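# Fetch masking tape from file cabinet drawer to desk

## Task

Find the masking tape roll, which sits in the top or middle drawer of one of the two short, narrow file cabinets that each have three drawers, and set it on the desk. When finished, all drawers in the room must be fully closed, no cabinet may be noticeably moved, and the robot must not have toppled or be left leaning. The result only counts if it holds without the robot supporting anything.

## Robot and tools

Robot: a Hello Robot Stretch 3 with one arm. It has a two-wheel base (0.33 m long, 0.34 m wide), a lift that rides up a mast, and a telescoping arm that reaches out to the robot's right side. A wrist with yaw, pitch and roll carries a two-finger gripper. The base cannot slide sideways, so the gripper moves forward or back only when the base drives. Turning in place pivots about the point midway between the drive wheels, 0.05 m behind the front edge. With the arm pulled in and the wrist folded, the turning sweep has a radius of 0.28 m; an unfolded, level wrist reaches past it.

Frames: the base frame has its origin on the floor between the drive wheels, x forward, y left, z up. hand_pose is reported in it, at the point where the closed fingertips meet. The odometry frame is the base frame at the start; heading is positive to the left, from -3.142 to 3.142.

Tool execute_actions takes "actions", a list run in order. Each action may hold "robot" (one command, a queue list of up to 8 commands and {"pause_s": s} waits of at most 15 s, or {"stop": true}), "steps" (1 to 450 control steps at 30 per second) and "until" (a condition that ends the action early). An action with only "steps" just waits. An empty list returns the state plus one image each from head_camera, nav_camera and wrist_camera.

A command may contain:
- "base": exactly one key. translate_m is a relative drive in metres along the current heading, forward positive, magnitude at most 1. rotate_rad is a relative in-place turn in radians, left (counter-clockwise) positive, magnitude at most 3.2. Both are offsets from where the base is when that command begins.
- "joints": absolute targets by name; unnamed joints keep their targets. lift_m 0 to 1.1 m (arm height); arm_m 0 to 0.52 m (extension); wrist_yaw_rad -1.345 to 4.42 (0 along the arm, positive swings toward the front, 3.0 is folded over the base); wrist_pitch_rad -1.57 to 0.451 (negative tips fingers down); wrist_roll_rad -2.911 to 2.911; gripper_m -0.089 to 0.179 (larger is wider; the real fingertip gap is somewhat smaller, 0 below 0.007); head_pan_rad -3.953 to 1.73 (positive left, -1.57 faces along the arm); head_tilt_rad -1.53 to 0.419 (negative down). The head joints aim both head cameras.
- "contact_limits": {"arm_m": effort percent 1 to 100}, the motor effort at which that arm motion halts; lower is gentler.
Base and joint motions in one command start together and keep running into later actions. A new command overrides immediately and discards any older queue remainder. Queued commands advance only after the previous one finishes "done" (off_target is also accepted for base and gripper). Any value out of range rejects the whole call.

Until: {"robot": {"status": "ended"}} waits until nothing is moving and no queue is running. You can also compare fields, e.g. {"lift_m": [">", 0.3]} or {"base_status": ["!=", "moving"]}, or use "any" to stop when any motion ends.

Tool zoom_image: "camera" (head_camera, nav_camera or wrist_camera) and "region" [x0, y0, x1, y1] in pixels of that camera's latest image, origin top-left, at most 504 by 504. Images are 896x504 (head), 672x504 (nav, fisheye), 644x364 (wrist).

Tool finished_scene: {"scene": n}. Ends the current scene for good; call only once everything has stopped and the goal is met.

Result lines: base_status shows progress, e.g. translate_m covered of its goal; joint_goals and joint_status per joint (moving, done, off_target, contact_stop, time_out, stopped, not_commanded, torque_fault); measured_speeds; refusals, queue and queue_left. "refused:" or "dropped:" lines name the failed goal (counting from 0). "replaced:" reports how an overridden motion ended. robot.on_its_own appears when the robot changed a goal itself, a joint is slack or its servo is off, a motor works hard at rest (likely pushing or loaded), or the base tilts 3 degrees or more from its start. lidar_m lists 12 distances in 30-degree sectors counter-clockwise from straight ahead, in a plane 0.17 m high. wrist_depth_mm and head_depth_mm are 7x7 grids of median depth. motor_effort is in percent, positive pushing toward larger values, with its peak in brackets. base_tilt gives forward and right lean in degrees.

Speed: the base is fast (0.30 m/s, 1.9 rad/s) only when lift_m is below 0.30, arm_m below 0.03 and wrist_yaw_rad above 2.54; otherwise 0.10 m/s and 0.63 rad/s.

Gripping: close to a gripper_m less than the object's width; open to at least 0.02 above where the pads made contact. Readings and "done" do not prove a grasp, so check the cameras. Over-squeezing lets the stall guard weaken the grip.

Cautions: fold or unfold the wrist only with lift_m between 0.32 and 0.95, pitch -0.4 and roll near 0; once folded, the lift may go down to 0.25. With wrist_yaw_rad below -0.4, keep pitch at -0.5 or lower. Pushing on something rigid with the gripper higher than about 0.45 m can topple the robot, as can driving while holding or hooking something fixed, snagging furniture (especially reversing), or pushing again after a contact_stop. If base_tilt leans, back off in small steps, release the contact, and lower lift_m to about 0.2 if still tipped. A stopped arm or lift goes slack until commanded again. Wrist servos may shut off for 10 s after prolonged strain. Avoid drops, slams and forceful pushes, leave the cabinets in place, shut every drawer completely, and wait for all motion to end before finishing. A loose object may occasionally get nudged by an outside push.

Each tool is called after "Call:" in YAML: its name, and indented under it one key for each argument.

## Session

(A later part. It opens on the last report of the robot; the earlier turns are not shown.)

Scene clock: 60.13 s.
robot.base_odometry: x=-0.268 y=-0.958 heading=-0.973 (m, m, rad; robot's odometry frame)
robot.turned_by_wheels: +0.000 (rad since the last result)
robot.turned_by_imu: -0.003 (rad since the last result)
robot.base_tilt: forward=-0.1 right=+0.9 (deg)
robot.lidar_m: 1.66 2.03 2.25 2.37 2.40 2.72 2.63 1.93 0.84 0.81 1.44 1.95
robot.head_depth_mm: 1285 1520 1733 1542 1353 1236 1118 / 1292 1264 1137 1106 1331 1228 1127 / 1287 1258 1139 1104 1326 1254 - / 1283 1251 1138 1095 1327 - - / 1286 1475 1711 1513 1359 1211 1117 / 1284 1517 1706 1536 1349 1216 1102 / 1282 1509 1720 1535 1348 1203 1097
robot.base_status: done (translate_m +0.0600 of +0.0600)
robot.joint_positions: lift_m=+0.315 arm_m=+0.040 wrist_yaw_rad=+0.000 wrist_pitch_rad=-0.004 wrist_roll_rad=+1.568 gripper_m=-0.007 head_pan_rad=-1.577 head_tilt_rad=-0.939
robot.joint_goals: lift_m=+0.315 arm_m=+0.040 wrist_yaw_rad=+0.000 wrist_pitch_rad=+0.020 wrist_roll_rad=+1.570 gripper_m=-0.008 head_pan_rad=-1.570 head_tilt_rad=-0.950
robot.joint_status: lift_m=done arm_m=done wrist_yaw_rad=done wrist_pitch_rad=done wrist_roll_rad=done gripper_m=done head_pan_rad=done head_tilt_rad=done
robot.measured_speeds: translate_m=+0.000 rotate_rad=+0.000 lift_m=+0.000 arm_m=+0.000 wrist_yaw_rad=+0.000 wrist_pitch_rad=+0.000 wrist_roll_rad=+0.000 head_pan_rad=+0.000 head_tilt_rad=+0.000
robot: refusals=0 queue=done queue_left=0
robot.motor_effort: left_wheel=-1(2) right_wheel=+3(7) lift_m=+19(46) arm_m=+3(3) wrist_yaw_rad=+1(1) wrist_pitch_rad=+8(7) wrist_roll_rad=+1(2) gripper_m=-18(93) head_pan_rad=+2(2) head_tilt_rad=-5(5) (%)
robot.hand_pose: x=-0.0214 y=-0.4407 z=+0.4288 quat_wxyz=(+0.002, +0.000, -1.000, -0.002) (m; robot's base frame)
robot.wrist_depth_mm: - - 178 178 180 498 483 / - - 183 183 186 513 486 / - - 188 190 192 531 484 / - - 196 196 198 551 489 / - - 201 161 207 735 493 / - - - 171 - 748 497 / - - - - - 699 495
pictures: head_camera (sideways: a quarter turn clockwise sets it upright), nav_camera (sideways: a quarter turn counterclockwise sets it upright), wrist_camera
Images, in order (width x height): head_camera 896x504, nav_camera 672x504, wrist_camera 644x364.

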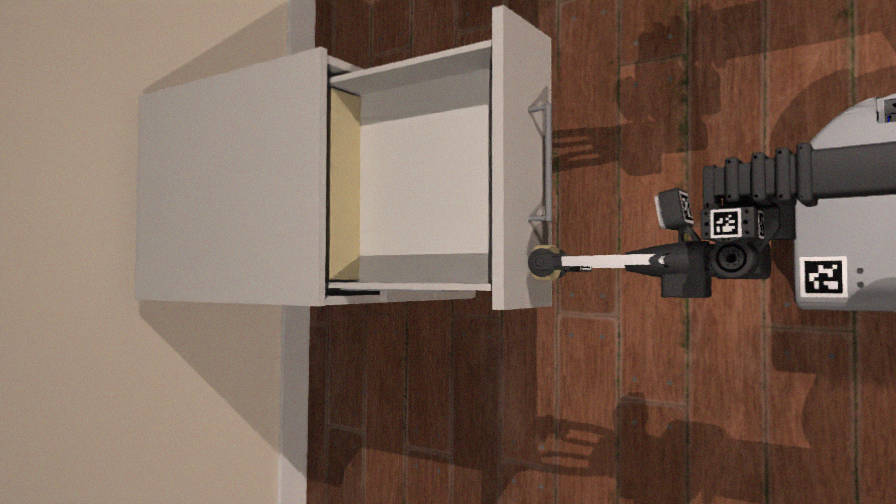

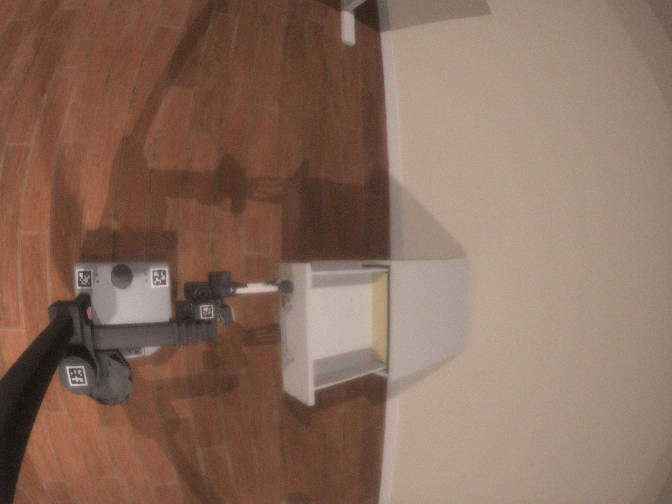

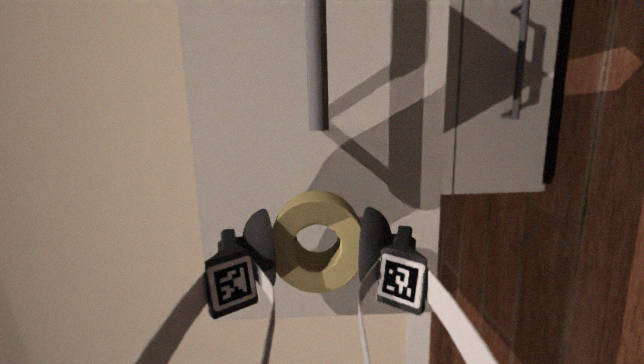

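Call:
execute_actions:
  actions:
    - {"robot":[{"joints":{"arm_m":0.055}},{"joints":{"arm_m":0.365},"contact_limits":{"arm_m":12}},{"joints":{"arm_m":0.395},"contact_limits":{"arm_m":8}}],"steps":300,"until":{"robot":{"status":"ended"}}}

Scene clock: 65.13 s.
robot.base_odometry: x=-0.268 y=-0.958 heading=-0.973 (m, m, rad; robot's odometry frame)
robot.turned_by_wheels: +0.000 (rad since the last result)
robot.turned_by_imu: -0.001 (rad since the last result)
robot.base_tilt: forward=-0.1 right=+1.0 (deg)
robot.lidar_m: 1.66 2.04 2.26 2.37 2.40 2.71 2.63 1.92 0.84 0.81 1.44 1.96
robot.head_depth_mm: 1289 1516 1739 1560 1387 1232 1118 / 1290 1270 1126 1442 1371 1229 1130 / 1291 1258 1117 1322 1361 1247 - / 1281 1253 1111 1272 1366 1217 - / 1278 1479 1707 1506 1362 1223 1113 / 1281 1504 1717 1537 1352 1212 1097 / 1287 1507 1724 1526 1353 1214 1096
robot.base_status: done (translate_m +0.0600 of +0.0600)
robot.joint_positions: lift_m=+0.315 arm_m=+0.390 wrist_yaw_rad=-0.001 wrist_pitch_rad=-0.005 wrist_roll_rad=+1.568 gripper_m=-0.007 head_pan_rad=-1.577 head_tilt_rad=-0.939
robot.joint_goals: lift_m=+0.315 arm_m=+0.390 wrist_yaw_rad=+0.000 wrist_pitch_rad=+0.020 wrist_roll_rad=+1.570 gripper_m=-0.008 head_pan_rad=-1.570 head_tilt_rad=-0.950
robot.joint_status: lift_m=done arm_m=contact_stop wrist_yaw_rad=done wrist_pitch_rad=done wrist_roll_rad=done gripper_m=done head_pan_rad=done head_tilt_rad=done
robot.measured_speeds: translate_m=+0.000 rotate_rad=+0.000 lift_m=+0.000 arm_m=-0.003 wrist_yaw_rad=+0.000 wrist_pitch_rad=+0.000 wrist_roll_rad=+0.000 head_pan_rad=+0.000 head_tilt_rad=+0.000
robot: refusals=0 queue=dropped queue_left=0
robot.on_its_own: arm_m is slack since a contact_stop, until your next command for it (your +0.395 is given up)
robot.motor_effort: left_wheel=-2(1) right_wheel=+4(4) lift_m=+18(18) arm_m=+3(9) wrist_yaw_rad=+1(3) wrist_pitch_rad=+7(8) wrist_roll_rad=+1(2) gripper_m=-18(19) head_pan_rad=+2(2) head_tilt_rad=-4(5) (%)
robot.contact_limits: arm_m 8 (drawing in: default 16, maximum 26; extending or still: default 22, maximum 35)
robot.hand_pose: x=-0.0217 y=-0.7913 z=+0.4285 quat_wxyz=(+0.002, -0.001, -1.000, -0.003) (m; robot's base frame)
robot.wrist_depth_mm: 689 162 162 162 164 166 167 / 717 168 167 167 169 170 172 / 747 730 172 173 174 176 177 / 776 765 177 178 181 181 182 / 795 798 181 159 185 187 189 / 818 823 - 170 192 194 195 / 853 848 858 869 874 655 474
pictures: head_camera (sideways: a quarter turn clockwise sets it upright), nav_camera (sideways: a quarter turn counterclockwise sets it upright), wrist_camera
Images, in order (width x height): head_camera 896x504, nav_camera 672x504, wrist_camera 644x364.

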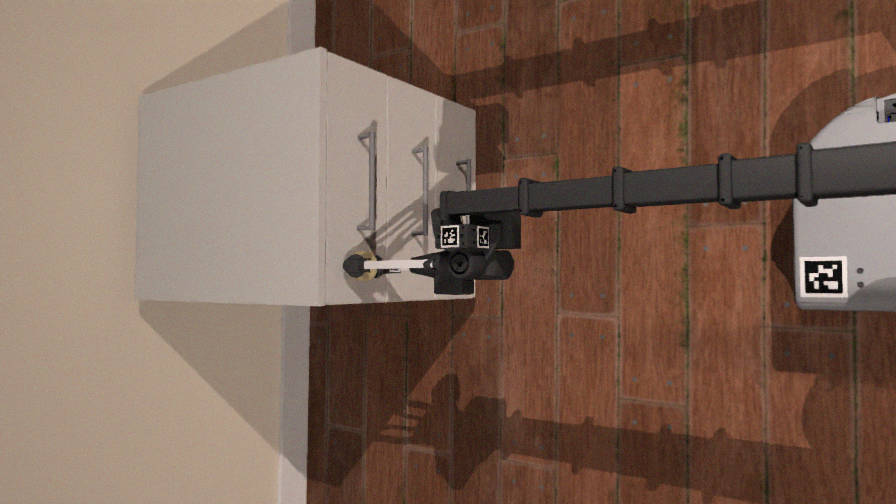

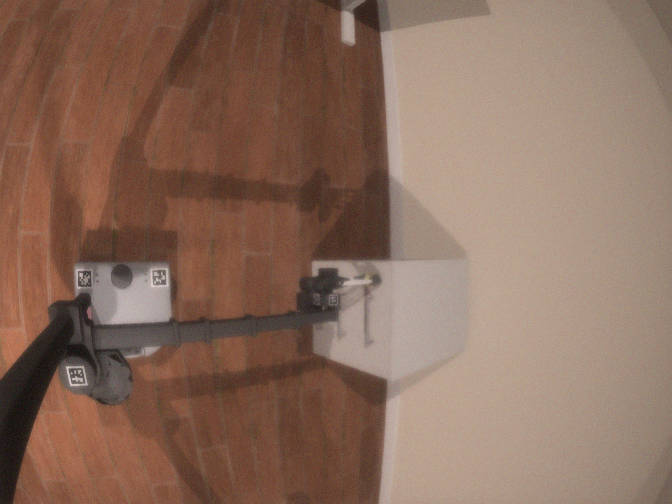

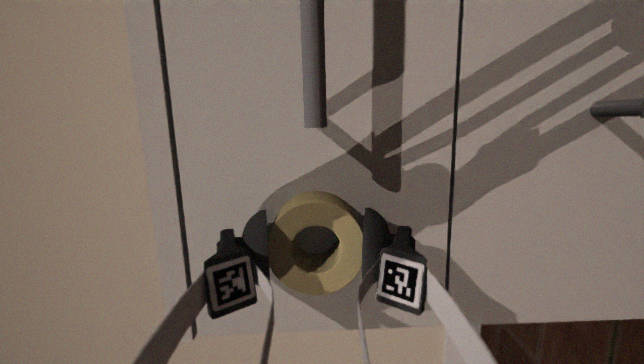

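Call:
execute_actions:
  actions:
    - {"robot":{"joints":{"arm_m":0.1,"head_pan_rad":-0.1,"head_tilt_rad":-0.5}},"steps":20}
    - {"robot":{"joints":{"lift_m":1.1,"wrist_roll_rad":0,"wrist_pitch_rad":-0.6},"base":{"translate_m":0.7}},"steps":120}

Scene clock: 69.87 s.
robot.base_odometry: x=-0.062 y=-1.261 heading=-0.973 (m, m, rad; robot's odometry frame)
robot.turned_by_wheels: +0.000 (rad since the last result)
robot.turned_by_imu: +0.000 (rad since the last result)
robot.base_tilt: forward=+1.2 right=+0.2 (deg)
robot.lidar_m: 1.29 1.80 1.77 2.36 2.38 2.72 2.99 1.93 0.87 1.27 1.44 1.65
robot.head_depth_mm: 1533 1646 1187 2090 1918 1533 1284 / 1517 1614 1175 2057 1920 1531 1277 / 1503 1596 1166 2033 1906 1521 1279 / 1480 1588 1161 2000 1917 1530 1276 / 1457 1558 1155 1973 1897 1522 1273 / 1449 1543 1150 1878 1770 1470 1275 / 1429 1544 1135 1905 1891 1517 1275
robot.base_status: moving (translate_m +0.3668 of +0.7000)
robot.joint_positions: lift_m=+0.724 arm_m=+0.100 wrist_yaw_rad=+0.000 wrist_pitch_rad=-0.614 wrist_roll_rad=+0.005 gripper_m=-0.007 head_pan_rad=-0.107 head_tilt_rad=-0.507
robot.joint_goals: lift_m=+1.100 arm_m=+0.100 wrist_yaw_rad=+0.000 wrist_pitch_rad=-0.600 wrist_roll_rad=+0.000 gripper_m=-0.008 head_pan_rad=-0.100 head_tilt_rad=-0.500
robot.joint_status: lift_m=moving arm_m=moving wrist_yaw_rad=done wrist_pitch_rad=moving wrist_roll_rad=moving gripper_m=done head_pan_rad=done head_tilt_rad=done
robot.measured_speeds: translate_m=+0.100 rotate_rad=+0.000 lift_m=+0.110 arm_m=+0.000 wrist_yaw_rad=+0.000 wrist_pitch_rad=+0.000 wrist_roll_rad=+0.000 head_pan_rad=+0.000 head_tilt_rad=+0.000
robot: refusals=0 queue=running queue_left=0
robot.motor_effort: left_wheel=+0(4) right_wheel=+4(7) lift_m=+43(44) arm_m=-3(2) wrist_yaw_rad=+1(1) wrist_pitch_rad=+2(6) wrist_roll_rad=-3(6) gripper_m=-18(19) head_pan_rad=+2(29) head_tilt_rad=+3(29) (%)
robot.hand_pose: x=-0.0216 y=-0.4410 z=+0.6958 quat_wxyz=(+0.672, +0.213, -0.676, -0.215) (m; robot's base frame)
robot.wrist_depth_mm: - - - - 999 858 991 / - - - - 989 653 637 / - - - - - 593 602 / - - - - - 689 704 / - - - 161 927 853 972 / 925 910 - 170 904 904 904 / 822 821 822 807 813 802 806
pictures: head_camera (sideways: a quarter turn clockwise sets it upright), nav_camera (sideways: a quarter turn counterclockwise sets it upright), wrist_camera
Images, in order (width x height): head_camera 896x504, nav_camera 672x504, wrist_camera 644x364.

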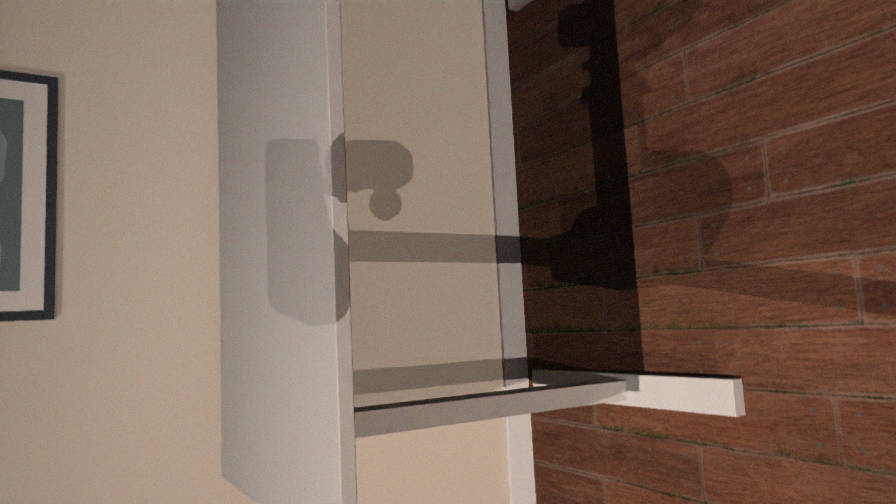

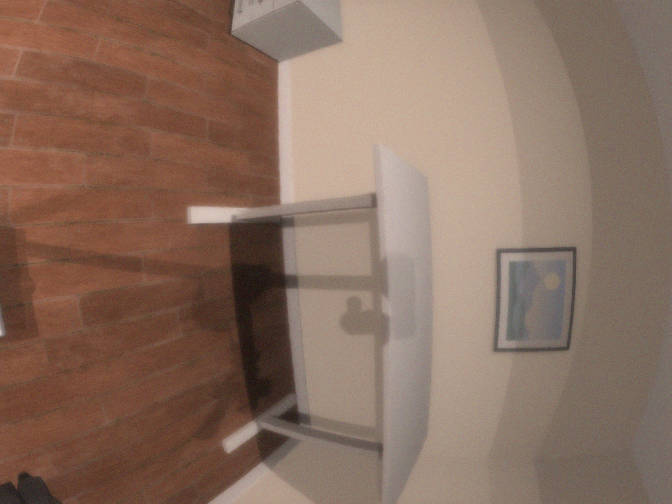

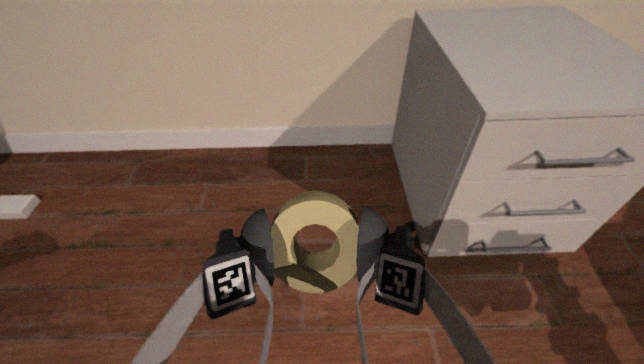

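Call:
execute_actions:
  actions:
    - {"robot":[{"base":{"translate_m":0.39},"joints":{"lift_m":1.1}},{"base":{"rotate_rad":1.57},"joints":{"head_pan_rad":-1.57,"head_tilt_rad":-0.6,"arm_m":0.5,"wrist_pitch_rad":-0.7}},{"joints":{"wrist_pitch_rad":-1.0}}],"steps":450,"until":{"robot":{"status":"ended"}}}

Scene clock: 80.00 s.
robot.base_odometry: x=+0.165 y=-1.594 heading=+0.597 (m, m, rad; robot's odometry frame)
robot.turned_by_wheels: +1.570 (rad since the last result)
robot.turned_by_imu: +1.564 (rad since the last result)
robot.base_tilt: forward=-0.2 right=+0.9 (deg)
robot.lidar_m: 2.36 2.46 2.69 3.39 1.15 1.09 1.39 1.37 1.39 0.90 1.40 1.52
robot.head_depth_mm: 1151 1207 814 671 1749 1439 1231 / 1148 1206 811 671 1745 1443 1228 / 1168 1204 807 665 1734 1435 1226 / 1116 1086 758 664 1736 1433 1228 / 1131 1203 798 661 1624 1388 1212 / 1136 1198 796 660 1671 1429 1211 / 1125 1234 792 657 1717 1432 1212
robot.base_status: done (rotate_rad +1.5699 of +1.5700)
robot.joint_positions: lift_m=+1.098 arm_m=+0.500 wrist_yaw_rad=+0.000 wrist_pitch_rad=-1.006 wrist_roll_rad=+0.005 gripper_m=-0.007 head_pan_rad=-1.563 head_tilt_rad=-0.593
robot.joint_goals: lift_m=+1.100 arm_m=+0.500 wrist_yaw_rad=+0.000 wrist_pitch_rad=-1.000 wrist_roll_rad=+0.000 gripper_m=-0.008 head_pan_rad=-1.570 head_tilt_rad=-0.600
robot.joint_status: lift_m=done arm_m=done wrist_yaw_rad=done wrist_pitch_rad=done wrist_roll_rad=done gripper_m=done head_pan_rad=done head_tilt_rad=done
robot.measured_speeds: translate_m=+0.000 rotate_rad=+0.000 lift_m=+0.000 arm_m=+0.000 wrist_yaw_rad=+0.000 wrist_pitch_rad=+0.000 wrist_roll_rad=+0.000 head_pan_rad=+0.000 head_tilt_rad=+0.000
robot: refusals=0 queue=done queue_left=0
robot.motor_effort: left_wheel=-1(4) right_wheel=+3(8) lift_m=+43(47) arm_m=+3(3) wrist_yaw_rad=+0(0) wrist_pitch_rad=+2(7) wrist_roll_rad=-3(3) gripper_m=-18(18) head_pan_rad=-3(32) head_tilt_rad=-4(11) (%)
robot.hand_pose: x=-0.0216 y=-0.7615 z=+1.0073 quat_wxyz=(+0.618, +0.340, -0.621, -0.342) (m; robot's base frame)
robot.wrist_depth_mm: 302 301 301 301 300 299 299 / 278 279 277 278 276 276 275 / 259 260 259 259 258 258 257 / 241 242 241 241 240 241 240 / 228 227 228 161 229 226 225 / 214 214 - 170 213 213 213 / 202 202 201 202 201 202 201
pictures: head_camera (sideways: a quarter turn clockwise sets it upright), nav_camera (sideways: a quarter turn counterclockwise sets it upright), wrist_camera
Images, in order (width x height): head_camera 896x504, nav_camera 672x504, wrist_camera 644x364.

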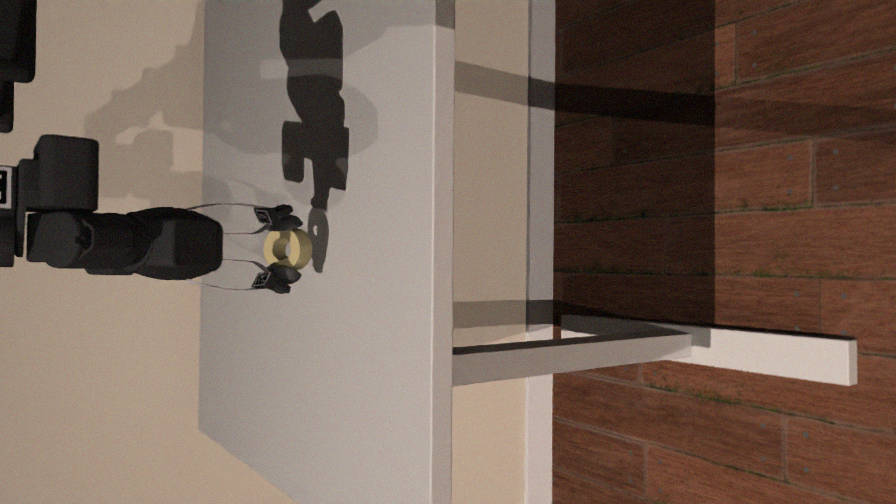

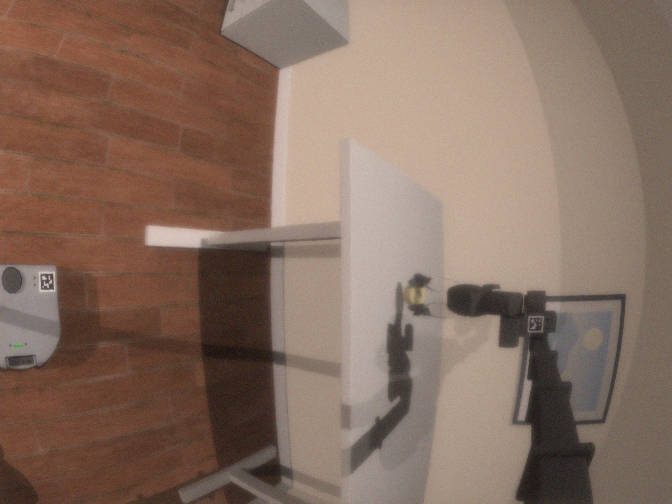

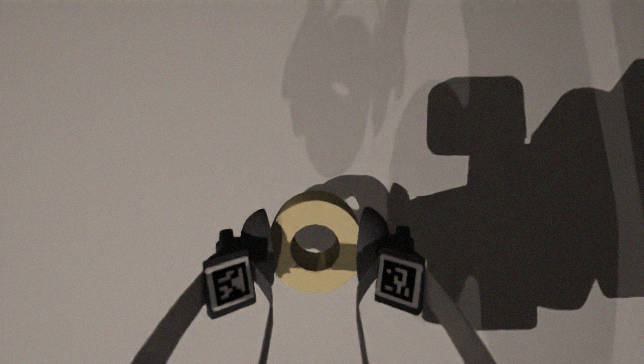

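Same desk height as before (depth scale ~2% higher this scene). Repeat the placement.

Call:
execute_actions:
  actions:
    - {"robot":[{"joints":{"arm_m":0.52,"wrist_pitch_rad":-1.42}},{"joints":{"lift_m":1.091}},{"joints":{"gripper_m":0.11}},{"joints":{"lift_m":1.1,"arm_m":0.40,"head_pan_rad":-1.2}}],"steps":300,"until":{"robot":{"status":"ended"}}}

Scene clock: 85.37 s.
robot.base_odometry: x=+0.165 y=-1.594 heading=+0.597 (m, m, rad; robot's odometry frame)
robot.turned_by_wheels: +0.000 (rad since the last result)
robot.turned_by_imu: -0.001 (rad since the last result)
robot.base_tilt: forward=-0.1 right=+1.0 (deg)
robot.lidar_m: 2.36 2.46 2.69 3.37 1.15 1.09 1.39 1.37 1.39 0.89 1.40 1.51
robot.head_depth_mm: 1093 1172 775 644 1649 1443 1224 / 1129 1196 813 642 1687 1435 1224 / 1169 1241 809 668 1593 1406 1215 / 1202 1343 803 1698 1728 1430 1197 / 1255 1380 1528 1794 1733 1422 1216 / 1296 1448 1631 1896 1733 1433 1215 / 1344 1508 1729 1964 1723 1429 1216
robot.base_status: done (rotate_rad +1.5699 of +1.5700)
robot.joint_positions: lift_m=+1.098 arm_m=+0.400 wrist_yaw_rad=+0.000 wrist_pitch_rad=-1.418 wrist_roll_rad=+0.005 gripper_m=+0.110 head_pan_rad=-1.207 head_tilt_rad=-0.593
robot.joint_goals: lift_m=+1.100 arm_m=+0.400 wrist_yaw_rad=+0.000 wrist_pitch_rad=-1.420 wrist_roll_rad=+0.000 gripper_m=+0.110 head_pan_rad=-1.200 head_tilt_rad=-0.600
robot.joint_status: lift_m=done arm_m=done wrist_yaw_rad=done wrist_pitch_rad=done wrist_roll_rad=done gripper_m=done head_pan_rad=done head_tilt_rad=done
robot.measured_speeds: translate_m=+0.000 rotate_rad=+0.000 lift_m=+0.000 arm_m=+0.000 wrist_yaw_rad=+0.000 wrist_pitch_rad=+0.000 wrist_roll_rad=+0.000 head_pan_rad=+0.000 head_tilt_rad=+0.000
robot: refusals=0 queue=done queue_left=0
robot.motor_effort: left_wheel=-1(1) right_wheel=+2(2) lift_m=+42(44) arm_m=-3(3) wrist_yaw_rad=+1(0) wrist_pitch_rad=-1(3) wrist_roll_rad=-3(3) gripper_m=+1(81) head_pan_rad=+2(19) head_tilt_rad=-2(4) (%)
robot.hand_pose: x=-0.0216 y=-0.5605 z=+0.9797 quat_wxyz=(+0.535, +0.459, -0.538, -0.462) (m; robot's base frame)
robot.wrist_depth_mm: 190 190 191 171 192 193 194 / 190 191 192 192 193 194 195 / 192 192 193 193 194 196 196 / 193 194 194 195 195 196 197 / 194 194 196 196 197 198 198 / - - - - - - - / - - - - - - -
pictures: head_camera (sideways: a quarter turn clockwise sets it upright), nav_camera (sideways: a quarter turn counterclockwise sets it upright), wrist_camera
Images, in order (width x height): head_camera 896x504, nav_camera 672x504, wrist_camera 644x364.

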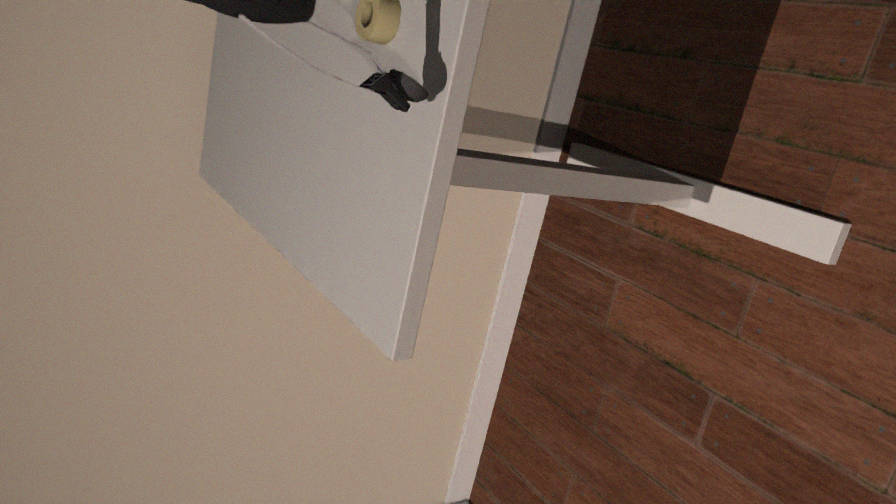

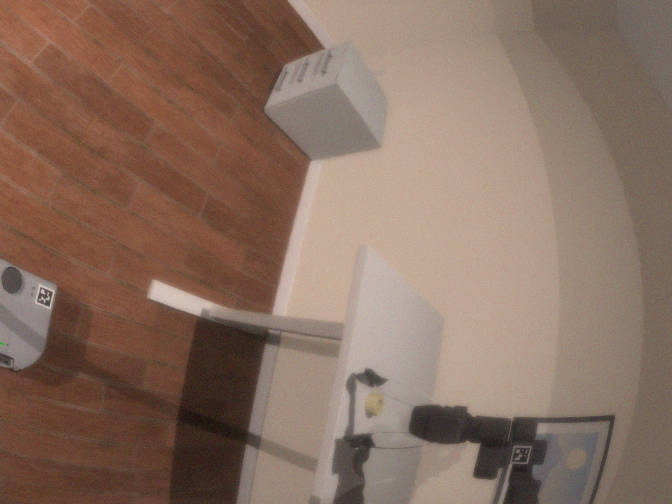

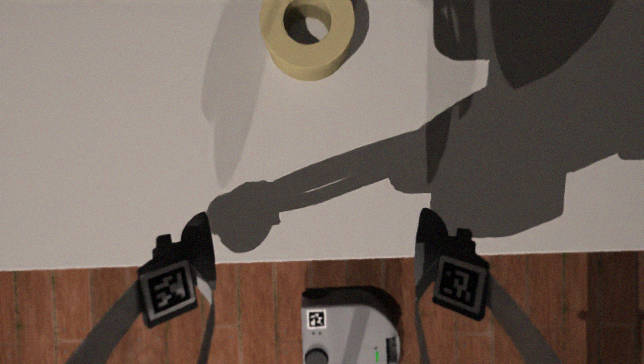

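Call:
finished_scene:
  scene: 2

The scene is finished: the task was done.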